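# Move yellow sponges from the bench into the tote

## Task

Carry each yellow sponge found on the bench into the tote standing near the door, so that every one ends up entirely within the tote. The cartons must stay on the bench. The robot must not topple or finish leaning, or the task fails. A sponge counts only if it stays in the tote on its own, without the robot holding it there.

## Robot and tools

Robot: TidyBot++, a single-arm mobile robot. The base is 0.54 m long, 0.50 m wide and 0.38 m tall and rolls on four powered casters. On top sits a seven-joint arm with a two-finger gripper. The shoulder is 0.12 m ahead of the base centre and 0.68 m up. Arm segments are 0.42 m (upper arm), 0.31 m (forearm) and 0.31 m (hand, wrist to the reported hand point). The arm begins folded with the hand pointing down, reaching up to 0.08 m beyond the base front, with the elbow up to 1.15 m high. A downward-pointing hand can reach about 0.94 m above the floor, and only near the base. Cameras: base_camera (644x364 pinhole) on the base front, and wrist_camera (644x476 fisheye), which looks along the hand.

Frames: the base frame sits on the floor below the base centre, with x forward, y left and z up. hand_pose is expressed in this frame. It is the point midway between the finger pads. Its z axis runs out along the fingers, and its y axis is the line the pads close along. The odometry frame is the base frame as it was when the scene began. Heading is positive to the left, from -3.142 to 3.142. base_tilt is in degrees, positive when leaning forward or right.

execute_actions(actions, cameras): actions is a list holding one action, or an empty list to just read state and images. An action may have base, joints or both, plus an optional speeds. All its motions start together.
- base: exactly one key, always an offset from where the base last measured itself. translate_m is metres forward (+) or back, from -2 to 2. strafe_m is metres left (+) or right, from -2 to 2. rotate_rad is radians, left/counter-clockwise (+), from -6.3 to 6.3. None of these turn or move the base in any other way.
- joints: absolute targets keyed by name, in radians except gripper_pos. joint_1_rad turns the whole arm about vertical; any angle; positive is clockwise from above, opposite to rotate_rad. joint_2_rad is the shoulder, -2.249 to 2.249. joint_3_rad is any angle. joint_4_rad is the elbow, -2.579 to 2.579. joint_5_rad is any angle. joint_6_rad is the wrist, -2.099 to 2.099. joint_7_rad is any angle; with the hand down, positive turns it counter-clockwise from above, and at 1.57 the fingers open left/right. gripper_pos runs from 0 (open, about 85 mm gap) to 1 (closed); the gap is roughly 85 x (1 - gripper_pos) mm. Any-angle joints go the short way, so steps must be under half a turn. Done tolerances are ±0.039 for joints 1-4 and ±0.056 for joints 5-7, with ±0.03 for the gripper.
- speeds: caps for this action only. translate_m and strafe_m take 0.05 to 0.5 m/s, and rotate_rad takes 0.1 to 1.57 rad/s; the maximum is the default. A base move needing more than 8.667 s is refused. So is any unknown key or out-of-range value, and then nothing moves. No action runs over 15 s.
- cameras: a list of base_camera, wrist_camera or all. If omitted, null or all, every camera is returned; [] returns none.
With joint_1_rad=0, joint_3_rad=3.14 and joint_5_rad=0, the arm lies in the base x-z plane. Angles from vertical (forward positive) are then: upper arm = j2, forearm = j2 - j4, hand = j2 - j4 - j6. Hand reach ahead of and above the shoulder is the sum of length x sin and length x cos of those angles.

wait(seconds): 0 to 10 s; returns state and images without commanding anything. zoom_image(camera, region): region is [x0, y0, x1, y1] in pixels of that camera's latest full image, at most 504x504. read_manual(section): only the licence texts. finished_scene(scene): ends the given scene (1 or 2) for good and reports success. Call it only once the sponges rest in the tote by themselves. Replying without any tool call ends everything.

Reading results: base_status and joint_status say how each motion ended. done means it reached the target; for the base, only that the wheels turned that much, slip included. off_target means it came to rest short and may still be pushing. contact_stop or time_out means the old target was dropped and it holds where it stopped. joint command not followed, with a cause line, means a self-collision check withheld the arm targets; the gripper part still runs, and those targets may be retried later. on_its_own lists motion you did not command. A gripper closed to 1 that reports off_target is holding something at the shown reading; done means it is empty. motor_effort is a percentage of the maximum, with the peak of the last action in brackets, and is noisy. Motor temperatures are listed per joint. MOTOR HOT warns from 60 °C; at 75 °C an OVER-TEMPERATURE FAULT makes the arm sink. ARM HIT means the arm struck the base or itself. A torque fault freezes the arm and gripper for 10 s and skips the rest of the call, while the base keeps going.

Practical cautions: omitted joints or base may keep pushing toward old targets. Friction leaves joints a little off; correct by sending the last command + (wanted - read). Don't resend the read angle while holding a load, since the arm sags. hand_pose can be 1-2 cm off, so check images. Keep fingers clear of the floor. A blocked base pushes hard and may still report done. Odometry drifts by centimetres and degrees over many moves. Never drive while the arm is caught on something high (about 0.8 m up or more), as the robot can tip. Sideways force on a raised hand can lift wheels; pull the arm back or reverse to settle it. Avoid drops, slams, hard pushes and knocking cartons off. Things may occasionally get nudged by outside pushes. Motors heat while holding loads, even during thinking, so don't hold sponges longer than needed. The robot holds its last command while you think, and faster robot motion is preferred.

Each tool is called by a JSON object that holds its "api" and its "payload", one argument or row to a line.

## Session

{"api": "execute_actions", "payload": {
  "actions": []
}}

Scene clock: 0.00 s.
Motor temperatures (°C, as the motors report them): [28 26 28 28 38 34 40]
base_odometry: x=+0.000 y=+0.000 heading=+0.000 (m, m, rad; odometry frame)
base_tilt: forward=+0.4 right=+0.0 (deg)
base_status: not commanded
joint_positions: joint_1_rad=+0.012 joint_2_rad=-0.360 joint_3_rad=+3.195 joint_4_rad=-2.528 joint_5_rad=+0.026 joint_6_rad=-0.840 joint_7_rad=+1.564 gripper_pos=+0.000
joint_status: not commanded
motor_effort: joint_1_rad=-1 joint_2_rad=-2 joint_3_rad=+1 joint_4_rad=+15 joint_5_rad=+1 joint_6_rad=+3 joint_7_rad=+0 (%)
hand_pose: x=+0.2725 y=-0.0125 z=+0.5905 quat_wxyz=(+0.003, +0.997, -0.027, +0.067) (m; base frame)
pictures: base_camera, wrist_camera
Images, in order (width x height): base_camera 644x364, wrist_camera 644x476.

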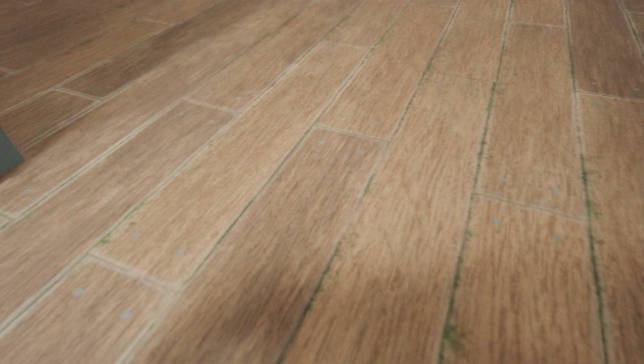

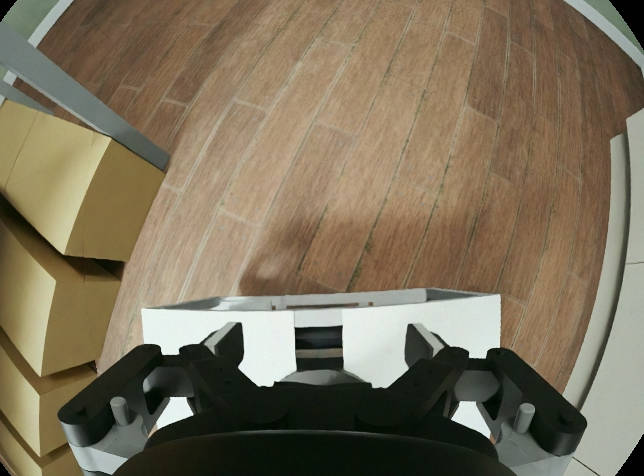

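{"api": "execute_actions", "payload": {
  "actions": [
    {"joints":{"joint_1_rad":-1.0,"joint_2_rad":-0.5,"joint_4_rad":-1.6,"joint_6_rad":-1.1,"joint_3_rad":3.14}}
  ],
  "cameras": ["wrist_camera"]
}}

{"api": "execute_actions", "payload": {
  "actions": [
    {"joints":{"joint_1_rad":0.8}}
  ],
  "cameras": ["wrist_camera"]
}}

Scene clock: 2.47 s.
Motor temperatures (°C, as the motors report them): [28 26 28 28 38 34 40]
base_odometry: x=+0.000 y=+0.000 heading=+0.000 (m, m, rad; odometry frame)
base_tilt: forward=+0.5 right=+0.0 (deg)
base_status: not commanded
joint_positions: joint_1_rad=-0.977 joint_2_rad=-0.475 joint_3_rad=+3.159 joint_4_rad=-1.609 joint_5_rad=+0.026 joint_6_rad=-1.069 joint_7_rad=+1.564 gripper_pos=+0.000
joint_status: all done
motor_effort: joint_1_rad=-1(1) joint_2_rad=-2(6) joint_3_rad=+1(2) joint_4_rad=+18(18) joint_5_rad=+1(0) joint_6_rad=+7(7) joint_7_rad=+0(0) (%)
hand_pose: x=+0.3226 y=+0.2769 z=+1.0054 quat_wxyz=(-0.202, +0.793, +0.408, +0.405) (m; base frame)
pictures: wrist_camera
Images, in order (width x height): wrist_camera 644x476.

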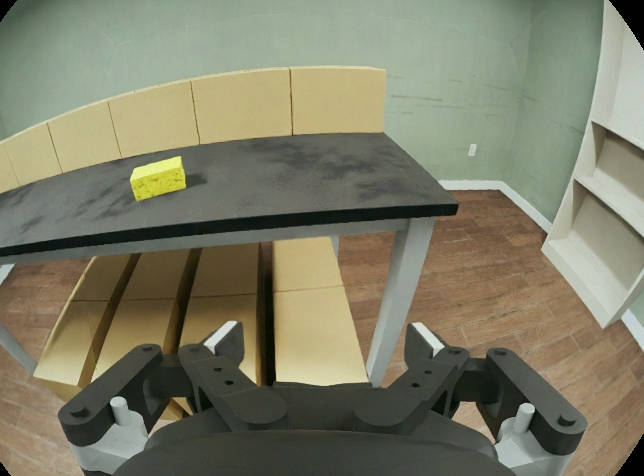

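Scene clock: 5.43 s.
Motor temperatures (°C, as the motors report them): [28 26 28 28 38 34 40]
base_odometry: x=+0.000 y=+0.000 heading=+0.000 (m, m, rad; odometry frame)
base_tilt: forward=+0.5 right=+0.0 (deg)
base_status: not commanded
joint_positions: joint_1_rad=+0.777 joint_2_rad=-0.475 joint_3_rad=+3.158 joint_4_rad=-1.609 joint_5_rad=+0.026 joint_6_rad=-1.069 joint_7_rad=+1.564 gripper_pos=+0.000
joint_status: all done
motor_effort: joint_1_rad=+0(1) joint_2_rad=-2(2) joint_3_rad=+1(2) joint_4_rad=+17(17) joint_5_rad=+1(1) joint_6_rad=+7(7) joint_7_rad=+0(0) (%)
hand_pose: x=+0.3548 y=-0.2500 z=+1.0054 quat_wxyz=(+0.182, +0.821, -0.348, +0.414) (m; base frame)
pictures: wrist_camera
Images, in order (width x height): wrist_camera 644x476.

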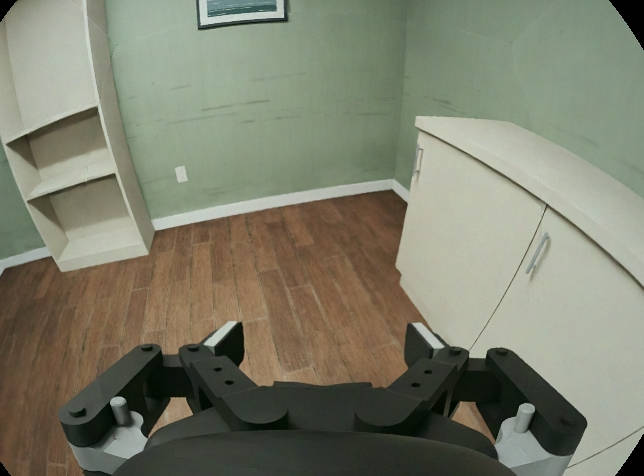

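{"api": "execute_actions", "payload": {
  "actions": [
    {"base":{"rotate_rad":1.15},"joints":{"joint_1_rad":-1.3}}
  ],
  "cameras": ["wrist_camera"]
}}

{"api": "execute_actions", "payload": {
  "actions": [
    {"joints":{"joint_1_rad":0,"joint_2_rad":-0.1,"joint_4_rad":-1.0,"joint_6_rad":-1.5}}
  ]
}}

Scene clock: 8.83 s.
Motor temperatures (°C, as the motors report them): [28 26 28 28 38 34 40]
base_odometry: x=+0.000 y=+0.000 heading=+1.149 (m, m, rad; odometry frame)
base_tilt: forward=+0.5 right=-0.1 (deg)
base_status: done
joint_positions: joint_1_rad=-1.277 joint_2_rad=-0.475 joint_3_rad=+3.153 joint_4_rad=-1.609 joint_5_rad=+0.026 joint_6_rad=-1.070 joint_7_rad=+1.564 gripper_pos=+0.000
joint_status: all done
motor_effort: joint_1_rad=-1(2) joint_2_rad=-2(4) joint_3_rad=+1(3) joint_4_rad=+17(18) joint_5_rad=+1(1) joint_6_rad=+7(7) joint_7_rad=+0(0) (%)
hand_pose: x=+0.2288 y=+0.3255 z=+1.0053 quat_wxyz=(-0.260, +0.721, +0.525, +0.370) (m; base frame)
pictures: wrist_camera
Images, in order (width x height): wrist_camera 644x476.

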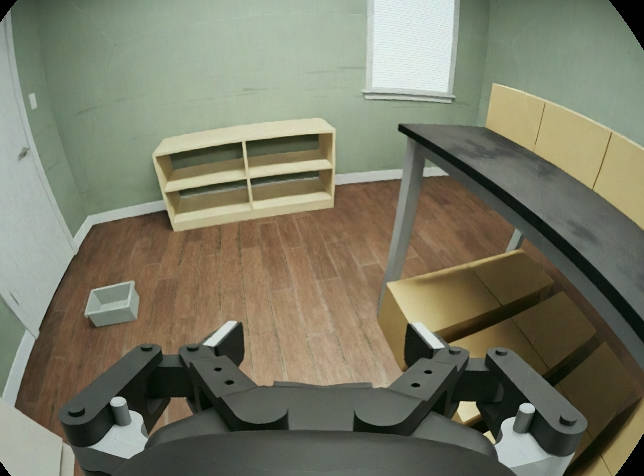

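Scene clock: 11.40 s.
Motor temperatures (°C, as the motors report them): [28 26 28 28 38 34 40]
base_odometry: x=+0.000 y=+0.000 heading=+1.149 (m, m, rad; odometry frame)
base_tilt: forward=+0.5 right=+0.0 (deg)
base_status: not commanded
joint_positions: joint_1_rad=-0.023 joint_2_rad=-0.127 joint_3_rad=+3.153 joint_4_rad=-1.013 joint_5_rad=+0.026 joint_6_rad=-1.469 joint_7_rad=+1.564 gripper_pos=+0.000
joint_status: all done
motor_effort: joint_1_rad=-1(0) joint_2_rad=-12(12) joint_3_rad=+1(1) joint_4_rad=+15(18) joint_5_rad=+1(1) joint_6_rad=+6(7) joint_7_rad=+0(0) (%)
hand_pose: x=+0.5297 y=-0.0024 z=+1.0781 quat_wxyz=(+0.008, +0.924, -0.002, +0.383) (m; base frame)
pictures: base_camera, wrist_camera
Images, in order (width x height): base_camera 644x364, wrist_camera 644x476.

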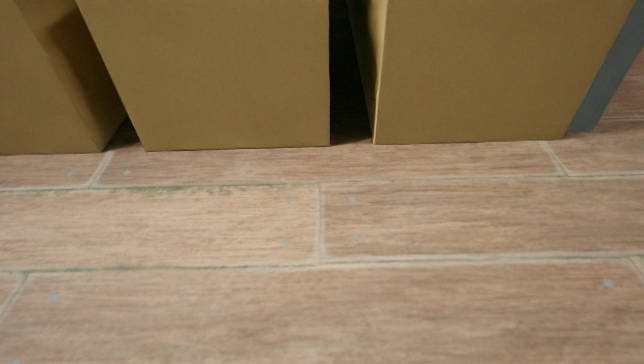

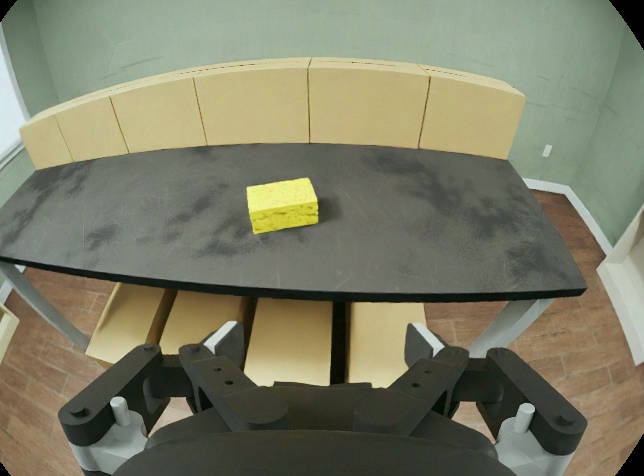

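{"api": "execute_actions", "payload": {
  "actions": [
    {"joints":{"joint_2_rad":0.08,"joint_4_rad":-0.72,"joint_6_rad":-1.9}}
  ],
  "cameras": []
}}

{"api": "execute_actions", "payload": {
  "actions": [
    {"base":{"translate_m":0.25}}
  ]
}}

Scene clock: 13.23 s.
Motor temperatures (°C, as the motors report them): [28 26 28 28 38 34 40]
base_odometry: x=+0.000 y=+0.000 heading=+1.149 (m, m, rad; odometry frame)
base_tilt: forward=+0.6 right=-0.1 (deg)
base_status: not commanded
joint_positions: joint_1_rad=-0.023 joint_2_rad=+0.060 joint_3_rad=+3.153 joint_4_rad=-0.733 joint_5_rad=+0.026 joint_6_rad=-1.871 joint_7_rad=+1.564 gripper_pos=+0.000
joint_status: all done
motor_effort: joint_1_rad=+0(0) joint_2_rad=-18(20) joint_3_rad=+1(0) joint_4_rad=+13(15) joint_5_rad=+1(1) joint_6_rad=+5(6) joint_7_rad=+0(0) (%)
hand_pose: x=+0.5114 y=-0.0015 z=+1.0459 quat_wxyz=(+0.009, +0.972, -0.004, +0.236) (m; base frame)
pictures: none
No camera images: the call's "cameras" was empty. Leave "cameras" out to get every camera's image.

Scene clock: 15.00 s.
Motor temperatures (°C, as the motors report them): [28 26 28 28 38 34 40]
base_odometry: x=+0.102 y=+0.228 heading=+1.150 (m, m, rad; odometry frame)
base_tilt: forward=+0.5 right=-0.1 (deg)
base_status: done
joint_positions: joint_1_rad=-0.023 joint_2_rad=+0.076 joint_3_rad=+3.153 joint_4_rad=-0.730 joint_5_rad=+0.026 joint_6_rad=-1.873 joint_7_rad=+1.564 gripper_pos=+0.000
joint_status: not commanded
motor_effort: joint_1_rad=-1(1) joint_2_rad=-19(22) joint_3_rad=+1(0) joint_4_rad=+13(14) joint_5_rad=+1(1) joint_6_rad=+5(5) joint_7_rad=+0(0) (%)
hand_pose: x=+0.5169 y=-0.0014 z=+1.0405 quat_wxyz=(+0.009, +0.973, -0.004, +0.229) (m; base frame)
pictures: base_camera, wrist_camera
Images, in order (width x height): base_camera 644x364, wrist_camera 644x476.

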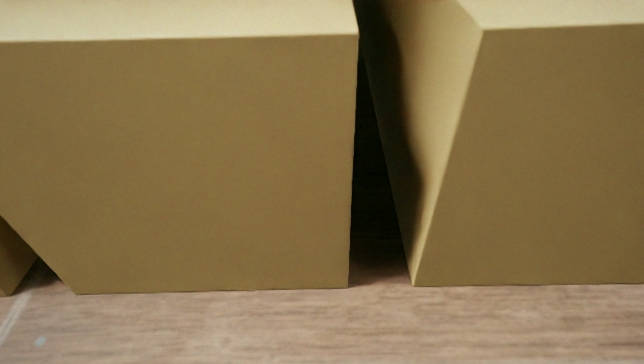

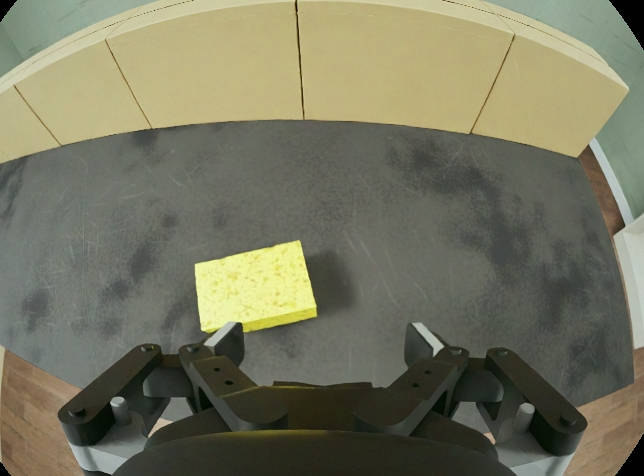

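{"api": "execute_actions", "payload": {
  "actions": [
    {"base":{"strafe_m":0.055},"joints":{"joint_7_rad":0.2}}
  ],
  "cameras": []
}}

{"api": "execute_actions", "payload": {
  "actions": [
    {"base":{"translate_m":0.09},"joints":{"joint_2_rad":0.12,"joint_4_rad":-0.70,"joint_6_rad":-2.04}}
  ]
}}

Scene clock: 17.03 s.
Motor temperatures (°C, as the motors report them): [28 26 28 28 38 34 40]
base_odometry: x=+0.052 y=+0.251 heading=+1.149 (m, m, rad; odometry frame)
base_tilt: forward=+0.4 right=-0.1 (deg)
base_status: done
joint_positions: joint_1_rad=-0.020 joint_2_rad=+0.076 joint_3_rad=+3.150 joint_4_rad=-0.730 joint_5_rad=+0.026 joint_6_rad=-1.873 joint_7_rad=+0.209 gripper_pos=+0.000
joint_status: all done
motor_effort: joint_1_rad=+0(1) joint_2_rad=-18(20) joint_3_rad=+1(1) joint_4_rad=+13(13) joint_5_rad=+1(2) joint_6_rad=+5(5) joint_7_rad=+0(1) (%)
hand_pose: x=+0.5169 y=-0.0015 z=+1.0405 quat_wxyz=(-0.136, +0.756, -0.613, +0.185) (m; base frame)
pictures: none
No camera images: the call's "cameras" was empty. Leave "cameras" out to get every camera's image.

Scene clock: 18.23 s.
Motor temperatures (°C, as the motors report them): [28 26 28 28 38 34 40]
base_odometry: x=+0.088 y=+0.333 heading=+1.150 (m, m, rad; odometry frame)
base_tilt: forward=+0.5 right=-0.1 (deg)
base_status: done
joint_positions: joint_1_rad=-0.019 joint_2_rad=+0.114 joint_3_rad=+3.150 joint_4_rad=-0.709 joint_5_rad=+0.026 joint_6_rad=-2.022 joint_7_rad=+0.209 gripper_pos=+0.000
joint_status: all done
motor_effort: joint_1_rad=-1(2) joint_2_rad=-20(23) joint_3_rad=+0(0) joint_4_rad=+12(13) joint_5_rad=+1(1) joint_6_rad=+3(5) joint_7_rad=+0(0) (%)
hand_pose: x=+0.4884 y=-0.0014 z=+1.0161 quat_wxyz=(-0.085, +0.768, -0.624, +0.122) (m; base frame)
pictures: base_camera, wrist_camera
Images, in order (width x height): base_camera 644x364, wrist_camera 644x476.

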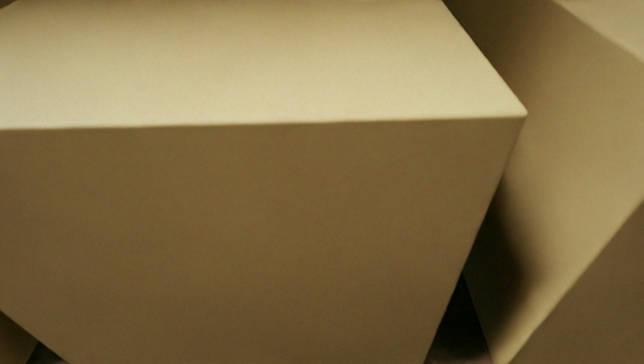

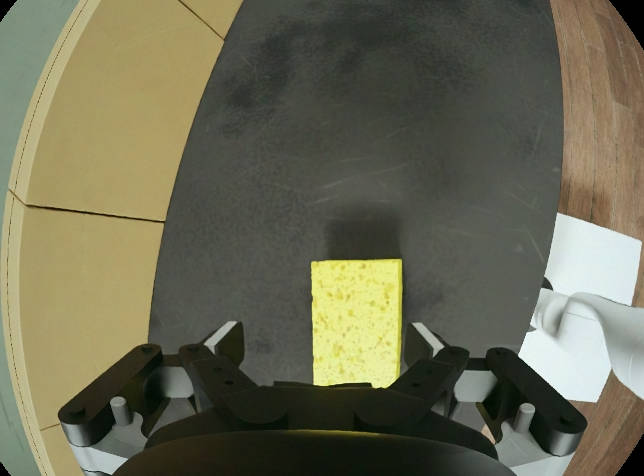

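{"api": "execute_actions", "payload": {
  "actions": [
    {"base":{"translate_m":-0.012},"joints":{"joint_2_rad":0.10,"joint_4_rad":-0.92,"joint_6_rad":-1.92}}
  ],
  "cameras": ["wrist_camera"]
}}

Scene clock: 19.63 s.
Motor temperatures (°C, as the motors report them): [28 26 28 28 38 34 40]
base_odometry: x=+0.083 y=+0.322 heading=+1.150 (m, m, rad; odometry frame)
base_tilt: forward=+0.6 right=+0.0 (deg)
base_status: done
joint_positions: joint_1_rad=-0.019 joint_2_rad=+0.107 joint_3_rad=+3.150 joint_4_rad=-0.911 joint_5_rad=+0.026 joint_6_rad=-1.950 joint_7_rad=+0.209 gripper_pos=+0.000
joint_status: all done
motor_effort: joint_1_rad=-1(0) joint_2_rad=-20(24) joint_3_rad=+1(0) joint_4_rad=+13(14) joint_5_rad=+1(1) joint_6_rad=+2(4) joint_7_rad=+0(0) (%)
hand_pose: x=+0.4853 y=-0.0017 z=+0.9588 quat_wxyz=(-0.046, +0.774, -0.627, +0.075) (m; base frame)
pictures: wrist_camera
Images, in order (width x height): wrist_camera 644x476.

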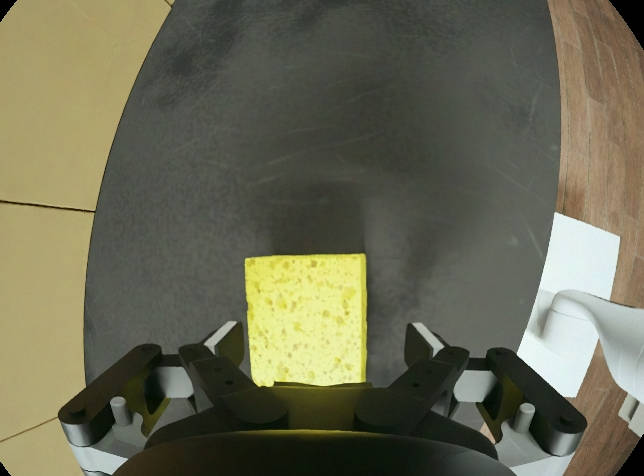

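{"api": "execute_actions", "payload": {
  "actions": [
    {"joints":{"joint_2_rad":0.10,"joint_4_rad":-1.07,"joint_6_rad":-1.73}}
  ],
  "cameras": ["wrist_camera"]
}}

{"api": "execute_actions", "payload": {
  "actions": [
    {"joints":{"gripper_pos":1}}
  ],
  "cameras": ["wrist_camera"]
}}

Scene clock: 21.70 s.
Motor temperatures (°C, as the motors report them): [28 26 28 28 38 34 40]
base_odometry: x=+0.084 y=+0.322 heading=+1.150 (m, m, rad; odometry frame)
base_tilt: forward=+0.6 right=+0.0 (deg)
base_status: not commanded
joint_positions: joint_1_rad=-0.019 joint_2_rad=+0.095 joint_3_rad=+3.150 joint_4_rad=-1.056 joint_5_rad=+0.026 joint_6_rad=-1.753 joint_7_rad=+0.209 gripper_pos=+0.000
joint_status: all done
motor_effort: joint_1_rad=+0(1) joint_2_rad=-18(24) joint_3_rad=+1(0) joint_4_rad=+12(15) joint_5_rad=+1(0) joint_6_rad=+2(6) joint_7_rad=+0(1) (%)
hand_pose: x=+0.5193 y=-0.0018 z=+0.9261 quat_wxyz=(-0.065, +0.773, -0.623, +0.099) (m; base frame)
pictures: wrist_camera
Images, in order (width x height): wrist_camera 644x476.

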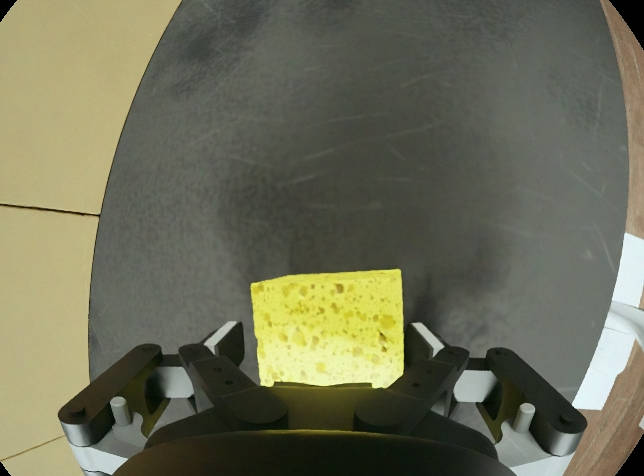

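Scene clock: 22.80 s.
Motor temperatures (°C, as the motors report them): [28 26 28 28 38 34 40]
base_odometry: x=+0.084 y=+0.322 heading=+1.150 (m, m, rad; odometry frame)
base_tilt: forward=+0.5 right=-0.1 (deg)
base_status: not commanded
joint_positions: joint_1_rad=-0.019 joint_2_rad=+0.080 joint_3_rad=+3.150 joint_4_rad=-1.053 joint_5_rad=+0.026 joint_6_rad=-1.749 joint_7_rad=+0.209 gripper_pos=+0.365
joint_status: gripper_pos off_target (ended at +0.365, target +1.000)
motor_effort: joint_1_rad=-1(1) joint_2_rad=-16(21) joint_3_rad=+0(0) joint_4_rad=+11(14) joint_5_rad=+1(0) joint_6_rad=+2(4) joint_7_rad=-1(0) (%)
hand_pose: x=+0.5174 y=-0.0019 z=+0.9337 quat_wxyz=(-0.072, +0.772, -0.623, +0.108) (m; base frame)
pictures: wrist_camera
Images, in order (width x height): wrist_camera 644x476.

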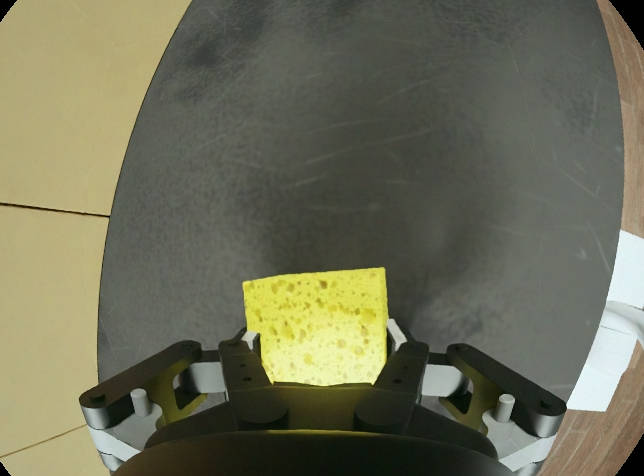

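{"api": "execute_actions", "payload": {
  "actions": [
    {"joints":{"joint_2_rad":0.1,"joint_4_rad":-0.4,"joint_6_rad":-1.7,"joint_7_rad":1.57}}
  ],
  "cameras": ["wrist_camera"]
}}

{"api": "execute_actions", "payload": {
  "actions": [
    {"joints":{"joint_2_rad":0.3,"joint_4_rad":-0.2,"joint_6_rad":-1.6}}
  ],
  "cameras": ["wrist_camera"]
}}

Scene clock: 25.03 s.
Motor temperatures (°C, as the motors report them): [28 26 28 28 38 34 40]
base_odometry: x=+0.084 y=+0.322 heading=+1.150 (m, m, rad; odometry frame)
base_tilt: forward=+0.6 right=+0.0 (deg)
base_status: not commanded
joint_positions: joint_1_rad=-0.019 joint_2_rad=+0.090 joint_3_rad=+3.150 joint_4_rad=-0.409 joint_5_rad=+0.026 joint_6_rad=-1.731 joint_7_rad=+1.545 gripper_pos=+0.365
joint_status: all done
motor_effort: joint_1_rad=-1(1) joint_2_rad=-17(24) joint_3_rad=+0(0) joint_4_rad=+11(16) joint_5_rad=+0(1) joint_6_rad=+8(8) joint_7_rad=+0(1) (%)
hand_pose: x=+0.5534 y=-0.0013 z=+1.1861 quat_wxyz=(+0.003, +0.898, -0.014, +0.440) (m; base frame)
pictures: wrist_camera
Images, in order (width x height): wrist_camera 644x476.

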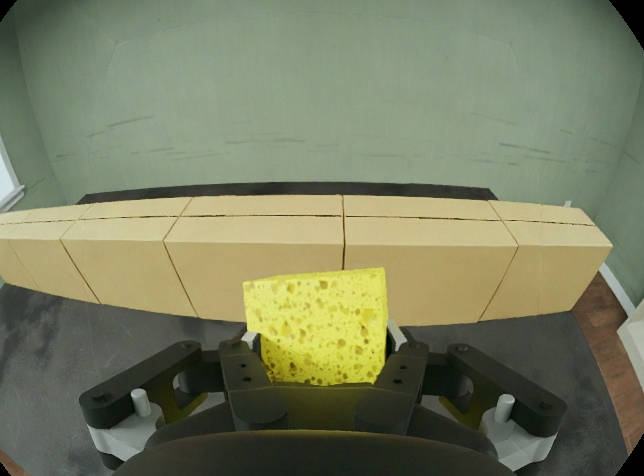

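Scene clock: 26.57 s.
Motor temperatures (°C, as the motors report them): [28 26 28 28 38 34 40]
base_odometry: x=+0.084 y=+0.322 heading=+1.150 (m, m, rad; odometry frame)
base_tilt: forward=+0.6 right=-0.1 (deg)
base_status: not commanded
joint_positions: joint_1_rad=-0.019 joint_2_rad=+0.295 joint_3_rad=+3.150 joint_4_rad=-0.212 joint_5_rad=+0.026 joint_6_rad=-1.630 joint_7_rad=+1.545 gripper_pos=+0.365
joint_status: all done
motor_effort: joint_1_rad=+0(1) joint_2_rad=-26(29) joint_3_rad=+0(0) joint_4_rad=+11(12) joint_5_rad=+1(1) joint_6_rad=+8(8) joint_7_rad=+0(0) (%)
hand_pose: x=+0.6567 y=+0.0008 z=+1.1924 quat_wxyz=(+0.003, +0.876, -0.012, +0.482) (m; base frame)
pictures: wrist_camera
Images, in order (width x height): wrist_camera 644x476.

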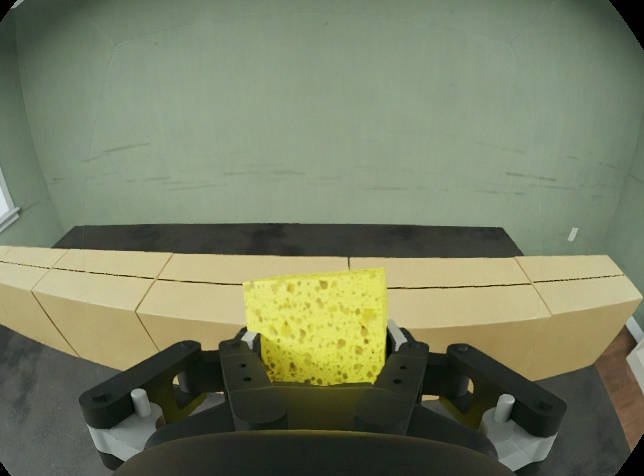

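{"api": "execute_actions", "payload": {
  "actions": [
    {"base":{"translate_m":-0.2},"joints":{"joint_2_rad":-0.2,"joint_4_rad":-1.0,"joint_6_rad":-1.5}}
  ],
  "cameras": []
}}

{"api": "execute_actions", "payload": {
  "actions": [
    {"base":{"strafe_m":1.35},"joints":{"joint_1_rad":0.3}}
  ],
  "cameras": ["wrist_camera"]
}}

{"api": "execute_actions", "payload": {
  "actions": [
    {"base":{"rotate_rad":3.14},"joints":{"joint_1_rad":0,"joint_2_rad":0.3,"joint_4_rad":-1.5,"joint_6_rad":-1.2}}
  ]
}}

Scene clock: 29.00 s.
Motor temperatures (°C, as the motors report them): [28 26 28 28 38 34 40]
base_odometry: x=+0.001 y=+0.140 heading=+1.150 (m, m, rad; odometry frame)
base_tilt: forward=+0.5 right=-0.1 (deg)
base_status: done
joint_positions: joint_1_rad=-0.018 joint_2_rad=-0.173 joint_3_rad=+3.149 joint_4_rad=-0.992 joint_5_rad=+0.026 joint_6_rad=-1.532 joint_7_rad=+1.545 gripper_pos=+0.365
joint_status: all done
motor_effort: joint_1_rad=-1(3) joint_2_rad=-9(32) joint_3_rad=+1(1) joint_4_rad=+14(15) joint_5_rad=+1(0) joint_6_rad=+6(7) joint_7_rad=+0(1) (%)
hand_pose: x=+0.4978 y=-0.0035 z=+1.0918 quat_wxyz=(+0.005, +0.923, -0.012, +0.385) (m; base frame)
pictures: none
No camera images: the call's "cameras" was empty. Leave "cameras" out to get every camera's image.

Scene clock: 33.07 s.
Motor temperatures (°C, as the motors report them): [28 26 28 28 38 34 40]
base_odometry: x=-1.231 y=+0.691 heading=+1.150 (m, m, rad; odometry frame)
base_tilt: forward=+0.5 right=+0.0 (deg)
base_status: done
joint_positions: joint_1_rad=+0.279 joint_2_rad=-0.176 joint_3_rad=+3.149 joint_4_rad=-0.992 joint_5_rad=+0.026 joint_6_rad=-1.531 joint_7_rad=+1.545 gripper_pos=+0.365
joint_status: all done
motor_effort: joint_1_rad=-1(2) joint_2_rad=-9(12) joint_3_rad=+1(3) joint_4_rad=+14(15) joint_5_rad=+1(1) joint_6_rad=+7(7) joint_7_rad=+0(0) (%)
hand_pose: x=+0.4793 y=-0.1136 z=+1.0932 quat_wxyz=(+0.062, +0.910, -0.148, +0.382) (m; base frame)
pictures: wrist_camera
Images, in order (width x height): wrist_camera 644x476.

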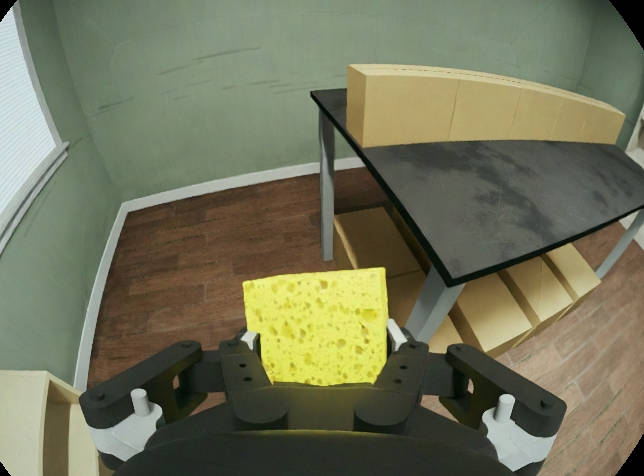

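Scene clock: 36.37 s.
Motor temperatures (°C, as the motors report them): [28 26 28 28 38 34 40]
base_odometry: x=-1.231 y=+0.691 heading=-1.994 (m, m, rad; odometry frame)
base_tilt: forward=+0.5 right=+0.0 (deg)
base_status: done
joint_positions: joint_1_rad=+0.007 joint_2_rad=+0.322 joint_3_rad=+3.146 joint_4_rad=-1.488 joint_5_rad=+0.026 joint_6_rad=-1.222 joint_7_rad=+1.545 gripper_pos=+0.365
joint_status: all done
motor_effort: joint_1_rad=-2(5) joint_2_rad=-32(41) joint_3_rad=+0(4) joint_4_rad=+15(17) joint_5_rad=+1(1) joint_6_rad=+2(7) joint_7_rad=+0(0) (%)
hand_pose: x=+0.5917 y=-0.0115 z=+0.6974 quat_wxyz=(+0.013, +0.998, -0.015, +0.055) (m; base frame)
pictures: base_camera, wrist_camera
Images, in order (width x height): base_camera 644x364, wrist_camera 644x476.

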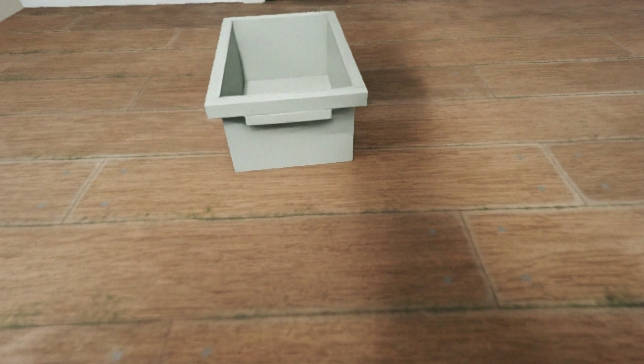

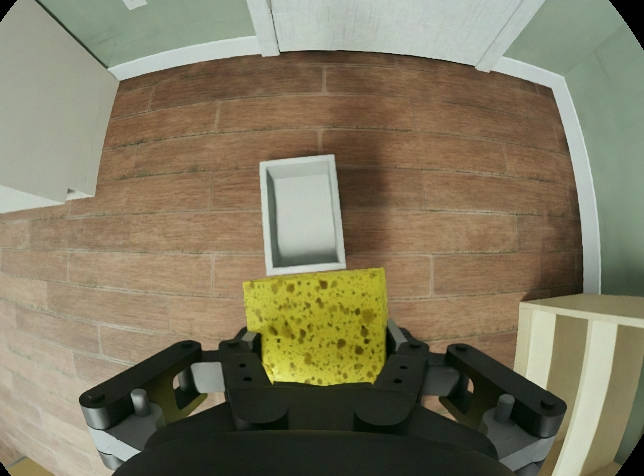

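{"api": "execute_actions", "payload": {
  "actions": [
    {"base":{"translate_m":0.1},"joints":{"joint_1_rad":-0.11,"joint_2_rad":1.17,"joint_4_rad":-1.44,"joint_6_rad":-0.5}}
  ]
}}

Scene clock: 40.17 s.
Motor temperatures (°C, as the motors report them): [28 26 28 28 38 34 40]
base_odometry: x=-1.272 y=+0.600 heading=-1.993 (m, m, rad; odometry frame)
base_tilt: forward=+0.5 right=-0.1 (deg)
base_status: done
joint_positions: joint_1_rad=-0.085 joint_2_rad=+1.155 joint_3_rad=+3.146 joint_4_rad=-1.453 joint_5_rad=+0.026 joint_6_rad=-0.530 joint_7_rad=+1.545 gripper_pos=+0.365
joint_status: all done
motor_effort: joint_1_rad=+0(2) joint_2_rad=-47(51) joint_3_rad=+0(1) joint_4_rad=+7(16) joint_5_rad=+1(1) joint_6_rad=+1(3) joint_7_rad=+0(0) (%)
hand_pose: x=+0.6633 y=+0.0410 z=+0.2696 quat_wxyz=(+0.008, +0.999, +0.040, +0.002) (m; base frame)
pictures: base_camera, wrist_camera
Images, in order (width x height): base_camera 644x364, wrist_camera 644x476.

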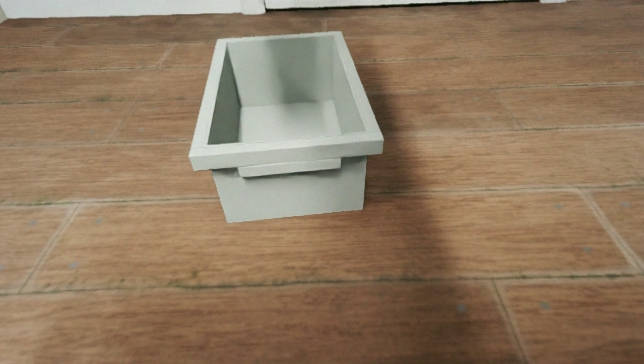

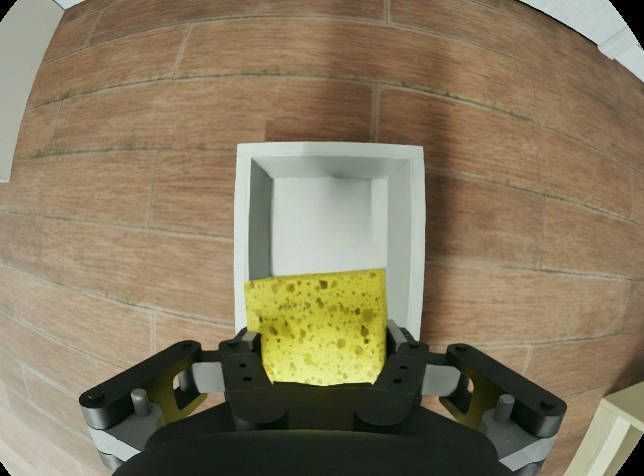

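{"api": "execute_actions", "payload": {
  "actions": [
    {"base":{"translate_m":0.03},"joints":{"joint_2_rad":1.54,"joint_4_rad":-1.2,"joint_6_rad":-0.38}}
  ]
}}

{"api": "execute_actions", "payload": {
  "actions": [
    {"joints":{"gripper_pos":0.1}}
  ],
  "cameras": []
}}

{"api": "execute_actions", "payload": {
  "actions": [
    {"joints":{"joint_2_rad":1.1,"joint_4_rad":-1.44,"joint_6_rad":-0.55}}
  ]
}}

{"api": "execute_actions", "payload": {
  "actions": [
    {"base":{"rotate_rad":-3.14},"joints":{"joint_1_rad":1.3,"joint_2_rad":-0.2,"joint_4_rad":-1.0,"joint_6_rad":-1.3}}
  ],
  "cameras": ["wrist_camera"]
}}

Scene clock: 42.20 s.
Motor temperatures (°C, as the motors report them): [28 26 28 28 38 34 40]
base_odometry: x=-1.284 y=+0.572 heading=-1.992 (m, m, rad; odometry frame)
base_tilt: forward=+0.5 right=+0.0 (deg)
base_status: done
joint_positions: joint_1_rad=-0.087 joint_2_rad=+1.539 joint_3_rad=+3.146 joint_4_rad=-1.212 joint_5_rad=+0.026 joint_6_rad=-0.410 joint_7_rad=+1.545 gripper_pos=+0.365
joint_status: all done
motor_effort: joint_1_rad=-1(1) joint_2_rad=-48(54) joint_3_rad=-1(1) joint_4_rad=+6(9) joint_5_rad=+1(1) joint_6_rad=+1(1) joint_7_rad=-1(1) (%)
hand_pose: x=+0.6513 y=+0.0420 z=+0.0930 quat_wxyz=(+0.008, +0.999, +0.042, -0.010) (m; base frame)
pictures: base_camera, wrist_camera
Images, in order (width x height): base_camera 644x364, wrist_camera 644x476.

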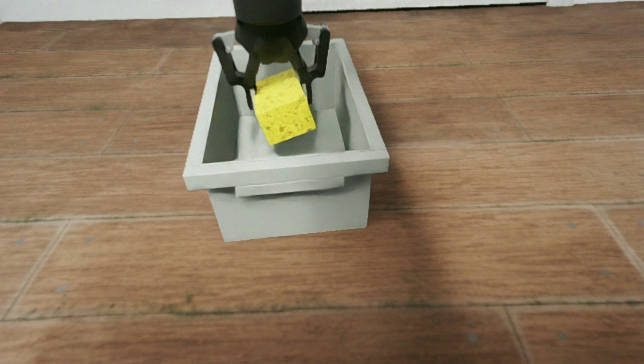

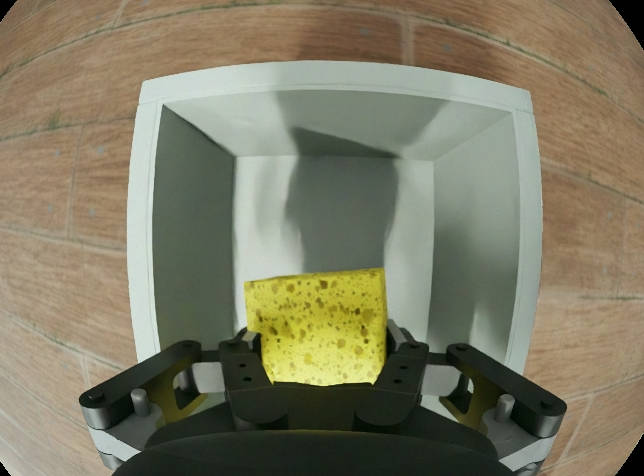

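Scene clock: 43.23 s.
Motor temperatures (°C, as the motors report them): [28 26 28 28 38 34 40]
base_odometry: x=-1.284 y=+0.572 heading=-1.992 (m, m, rad; odometry frame)
base_tilt: forward=+0.5 right=+0.0 (deg)
base_status: not commanded
joint_positions: joint_1_rad=-0.087 joint_2_rad=+1.539 joint_3_rad=+3.146 joint_4_rad=-1.212 joint_5_rad=+0.026 joint_6_rad=-0.410 joint_7_rad=+1.545 gripper_pos=+0.100
joint_status: all done
motor_effort: joint_1_rad=-1(1) joint_2_rad=-49(49) joint_3_rad=+0(0) joint_4_rad=+6(6) joint_5_rad=+1(1) joint_6_rad=+1(1) joint_7_rad=+0(0) (%)
hand_pose: x=+0.6513 y=+0.0420 z=+0.0930 quat_wxyz=(+0.008, +0.999, +0.042, -0.010) (m; base frame)
pictures: none
No camera images: the call's "cameras" was empty. Leave "cameras" out to get every camera's image.

Scene clock: 44.97 s.
Motor temperatures (°C, as the motors report them): [28 26 28 28 38 34 40]
base_odometry: x=-1.284 y=+0.572 heading=-1.992 (m, m, rad; odometry frame)
base_tilt: forward=+0.5 right=-0.1 (deg)
base_status: not commanded
joint_positions: joint_1_rad=-0.087 joint_2_rad=+1.108 joint_3_rad=+3.146 joint_4_rad=-1.429 joint_5_rad=+0.026 joint_6_rad=-0.520 joint_7_rad=+1.545 gripper_pos=+0.100
joint_status: all done
motor_effort: joint_1_rad=-1(1) joint_2_rad=-48(53) joint_3_rad=+0(0) joint_4_rad=+9(10) joint_5_rad=+1(1) joint_6_rad=+2(2) joint_7_rad=-1(1) (%)
hand_pose: x=+0.6991 y=+0.0454 z=+0.3010 quat_wxyz=(+0.006, +0.998, +0.041, +0.043) (m; base frame)
pictures: base_camera, wrist_camera
Images, in order (width x height): base_camera 644x364, wrist_camera 644x476.

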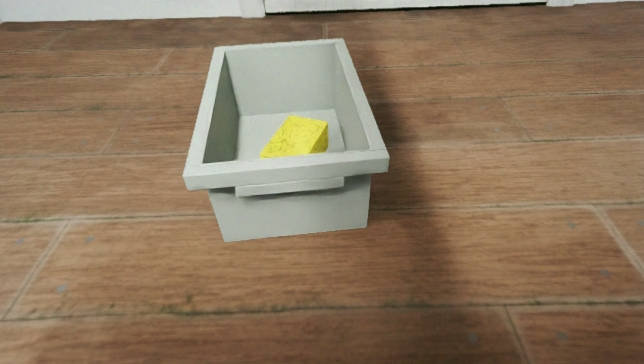

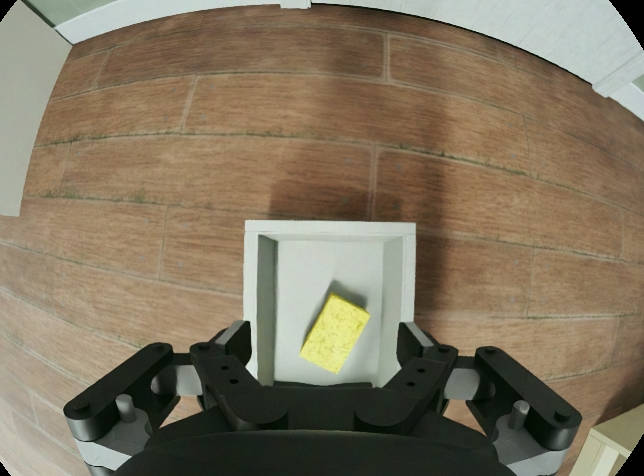

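Scene clock: 56.03 s.
Motor temperatures (°C, as the motors report them): [28 27 28 28 38 34 40]
TORQUE FAULT: joint_5_rad reached its torque limit (51.3 N m). The arm stopped for 10 seconds, dropped its targets and accepts commands again. The stop added 7.6 s to the call and to motion_time.
base_odometry: x=-1.284 y=+0.572 heading=+1.152 (m, m, rad; odometry frame)
base_tilt: forward=+0.5 right=+0.0 (deg)
base_status: done
joint_positions: joint_1_rad=+0.337 joint_2_rad=+0.697 joint_3_rad=+3.124 joint_4_rad=-1.252 joint_5_rad=-0.012 joint_6_rad=-0.717 joint_7_rad=+1.547 gripper_pos=+0.100
joint_status: joint_1_rad torque_fault (moved +0.424 of +1.387); joint_2_rad torque_fault (moved -0.411 of -1.308); joint_4_rad torque_fault (moved +0.177 of +0.429); joint_6_rad torque_fault (moved -0.197 of -0.780)
motor_effort: joint_1_rad=-1(39) joint_2_rad=-46(56) joint_3_rad=+0(67) joint_4_rad=+16(17) joint_5_rad=+1(57) joint_6_rad=+5(28) joint_7_rad=+0(3) (%)
hand_pose: x=+0.7885 y=-0.2198 z=+0.6122 quat_wxyz=(+0.025, +0.956, -0.173, +0.235) (m; base frame)
pictures: wrist_camera
Images, in order (width x height): wrist_camera 644x476.

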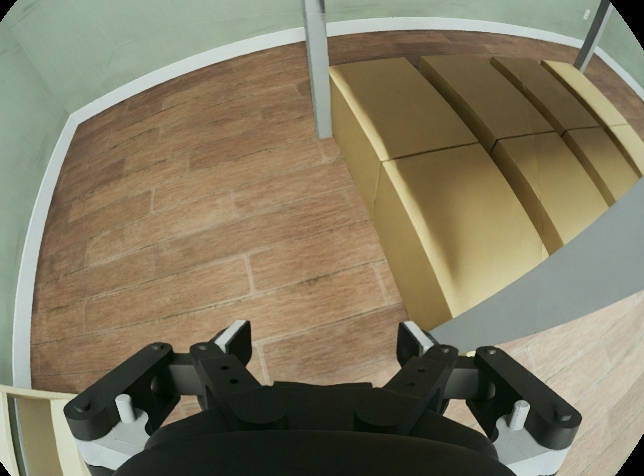

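{"api": "execute_actions", "payload": {
  "actions": [
    {"joints":{"joint_1_rad":0,"joint_2_rad":0.6,"joint_3_rad":3.14,"joint_4_rad":-1.3,"joint_5_rad":0,"joint_6_rad":-0.8,"joint_7_rad":1.57,"gripper_pos":0}}
  ],
  "cameras": []
}}

{"api": "execute_actions", "payload": {
  "actions": [
    {"joints":{"joint_2_rad":-0.2,"joint_4_rad":-1.0,"joint_6_rad":-1.7},"base":{"translate_m":0.3}}
  ]
}}

Scene clock: 57.63 s.
Motor temperatures (°C, as the motors report them): [28 27 28 28 38 34 40]
base_odometry: x=-1.284 y=+0.572 heading=+1.152 (m, m, rad; odometry frame)
base_tilt: forward=+0.5 right=+0.0 (deg)
base_status: not commanded
joint_positions: joint_1_rad=+0.003 joint_2_rad=+0.621 joint_3_rad=+3.127 joint_4_rad=-1.286 joint_5_rad=-0.012 joint_6_rad=-0.769 joint_7_rad=+1.547 gripper_pos=+0.000
joint_status: all done
motor_effort: joint_1_rad=+0(3) joint_2_rad=-44(47) joint_3_rad=+0(2) joint_4_rad=+16(16) joint_5_rad=+1(1) joint_6_rad=+5(5) joint_7_rad=+0(1) (%)
hand_pose: x=+0.8002 y=+0.0102 z=+0.6422 quat_wxyz=(-0.013, +0.973, -0.011, +0.230) (m; base frame)
pictures: none
No camera images: the call's "cameras" was empty. Leave "cameras" out to get every camera's image.

Scene clock: 59.73 s.
Motor temperatures (°C, as the motors report them): [28 27 28 28 38 34 40]
base_odometry: x=-1.162 y=+0.846 heading=+1.152 (m, m, rad; odometry frame)
base_tilt: forward=+0.5 right=+0.0 (deg)
base_status: done
joint_positions: joint_1_rad=+0.003 joint_2_rad=-0.191 joint_3_rad=+3.127 joint_4_rad=-1.010 joint_5_rad=-0.012 joint_6_rad=-1.673 joint_7_rad=+1.547 gripper_pos=+0.000
joint_status: all done
motor_effort: joint_1_rad=+0(2) joint_2_rad=-8(45) joint_3_rad=+1(1) joint_4_rad=+13(18) joint_5_rad=+1(0) joint_6_rad=+6(6) joint_7_rad=+0(0) (%)
hand_pose: x=+0.4567 y=+0.0098 z=+1.0618 quat_wxyz=(-0.009, +0.948, -0.003, +0.319) (m; base frame)
pictures: base_camera, wrist_camera
Images, in order (width x height): base_camera 644x364, wrist_camera 644x476.

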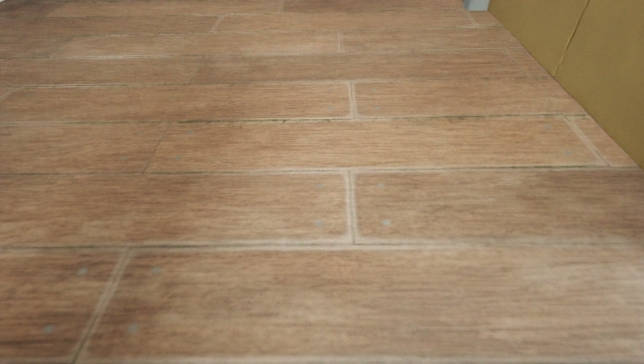

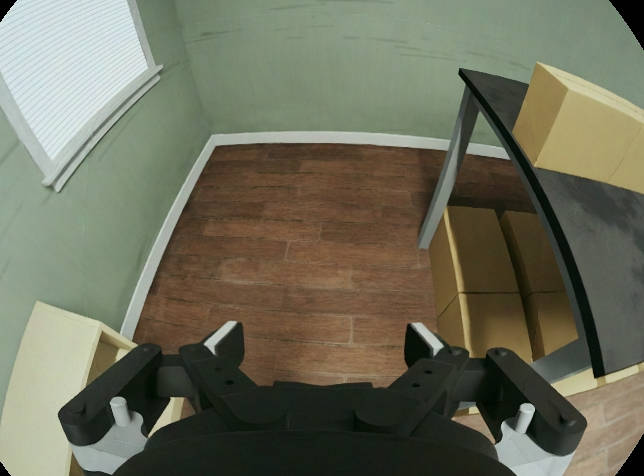

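{"api": "execute_actions", "payload": {
  "actions": [
    {"joints":{"joint_2_rad":-0.4,"joint_4_rad":-1.0,"joint_6_rad":-1.6},"base":{"translate_m":0.85}}
  ],
  "cameras": ["base_camera"]
}}

{"api": "execute_actions", "payload": {
  "actions": [
    {"joints":{"joint_1_rad":1.4}}
  ],
  "cameras": ["wrist_camera"]
}}

Scene clock: 62.97 s.
Motor temperatures (°C, as the motors report them): [28 27 28 28 38 34 40]
base_odometry: x=-0.815 y=+1.622 heading=+1.151 (m, m, rad; odometry frame)
base_tilt: forward=+0.4 right=-0.1 (deg)
base_status: done
joint_positions: joint_1_rad=+0.003 joint_2_rad=-0.404 joint_3_rad=+3.127 joint_4_rad=-1.002 joint_5_rad=-0.012 joint_6_rad=-1.628 joint_7_rad=+1.547 gripper_pos=+0.000
joint_status: all done
motor_effort: joint_1_rad=-1(1) joint_2_rad=+1(9) joint_3_rad=+1(2) joint_4_rad=+12(14) joint_5_rad=+1(0) joint_6_rad=+7(8) joint_7_rad=-1(0) (%)
hand_pose: x=+0.3770 y=+0.0103 z=+1.1386 quat_wxyz=(-0.010, +0.897, -0.002, +0.442) (m; base frame)
pictures: base_camera
Images, in order (width x height): base_camera 644x364.

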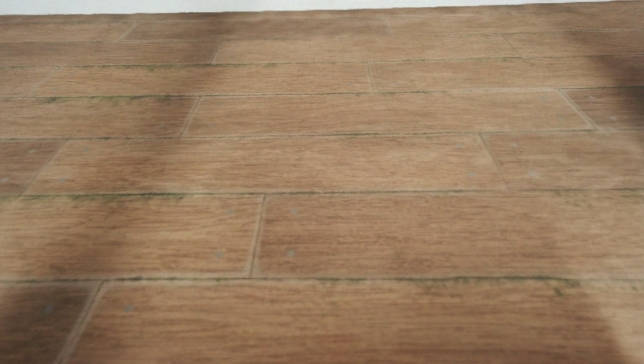

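Scene clock: 65.63 s.
Motor temperatures (°C, as the motors report them): [28 27 28 28 38 34 40]
base_odometry: x=-0.815 y=+1.622 heading=+1.151 (m, m, rad; odometry frame)
base_tilt: forward=+0.4 right=+0.0 (deg)
base_status: not commanded
joint_positions: joint_1_rad=+1.376 joint_2_rad=-0.404 joint_3_rad=+3.127 joint_4_rad=-1.002 joint_5_rad=-0.012 joint_6_rad=-1.628 joint_7_rad=+1.547 gripper_pos=+0.000
joint_status: all done
motor_effort: joint_1_rad=-1(1) joint_2_rad=+2(3) joint_3_rad=+1(1) joint_4_rad=+12(12) joint_5_rad=+1(0) joint_6_rad=+7(7) joint_7_rad=+0(0) (%)
hand_pose: x=+0.1799 y=-0.2509 z=+1.1386 quat_wxyz=(+0.272, +0.693, -0.570, +0.348) (m; base frame)
pictures: wrist_camera
Images, in order (width x height): wrist_camera 644x476.

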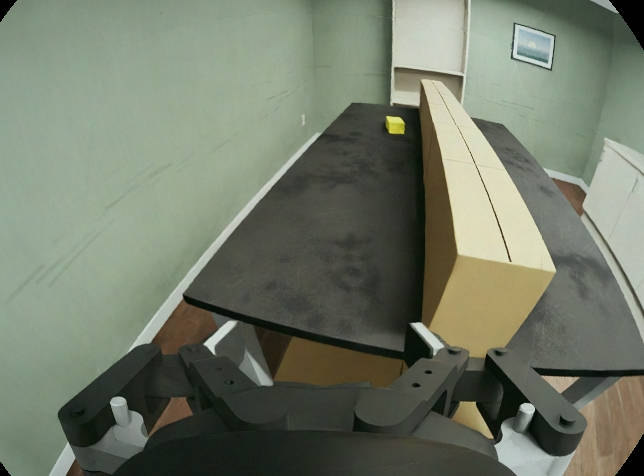

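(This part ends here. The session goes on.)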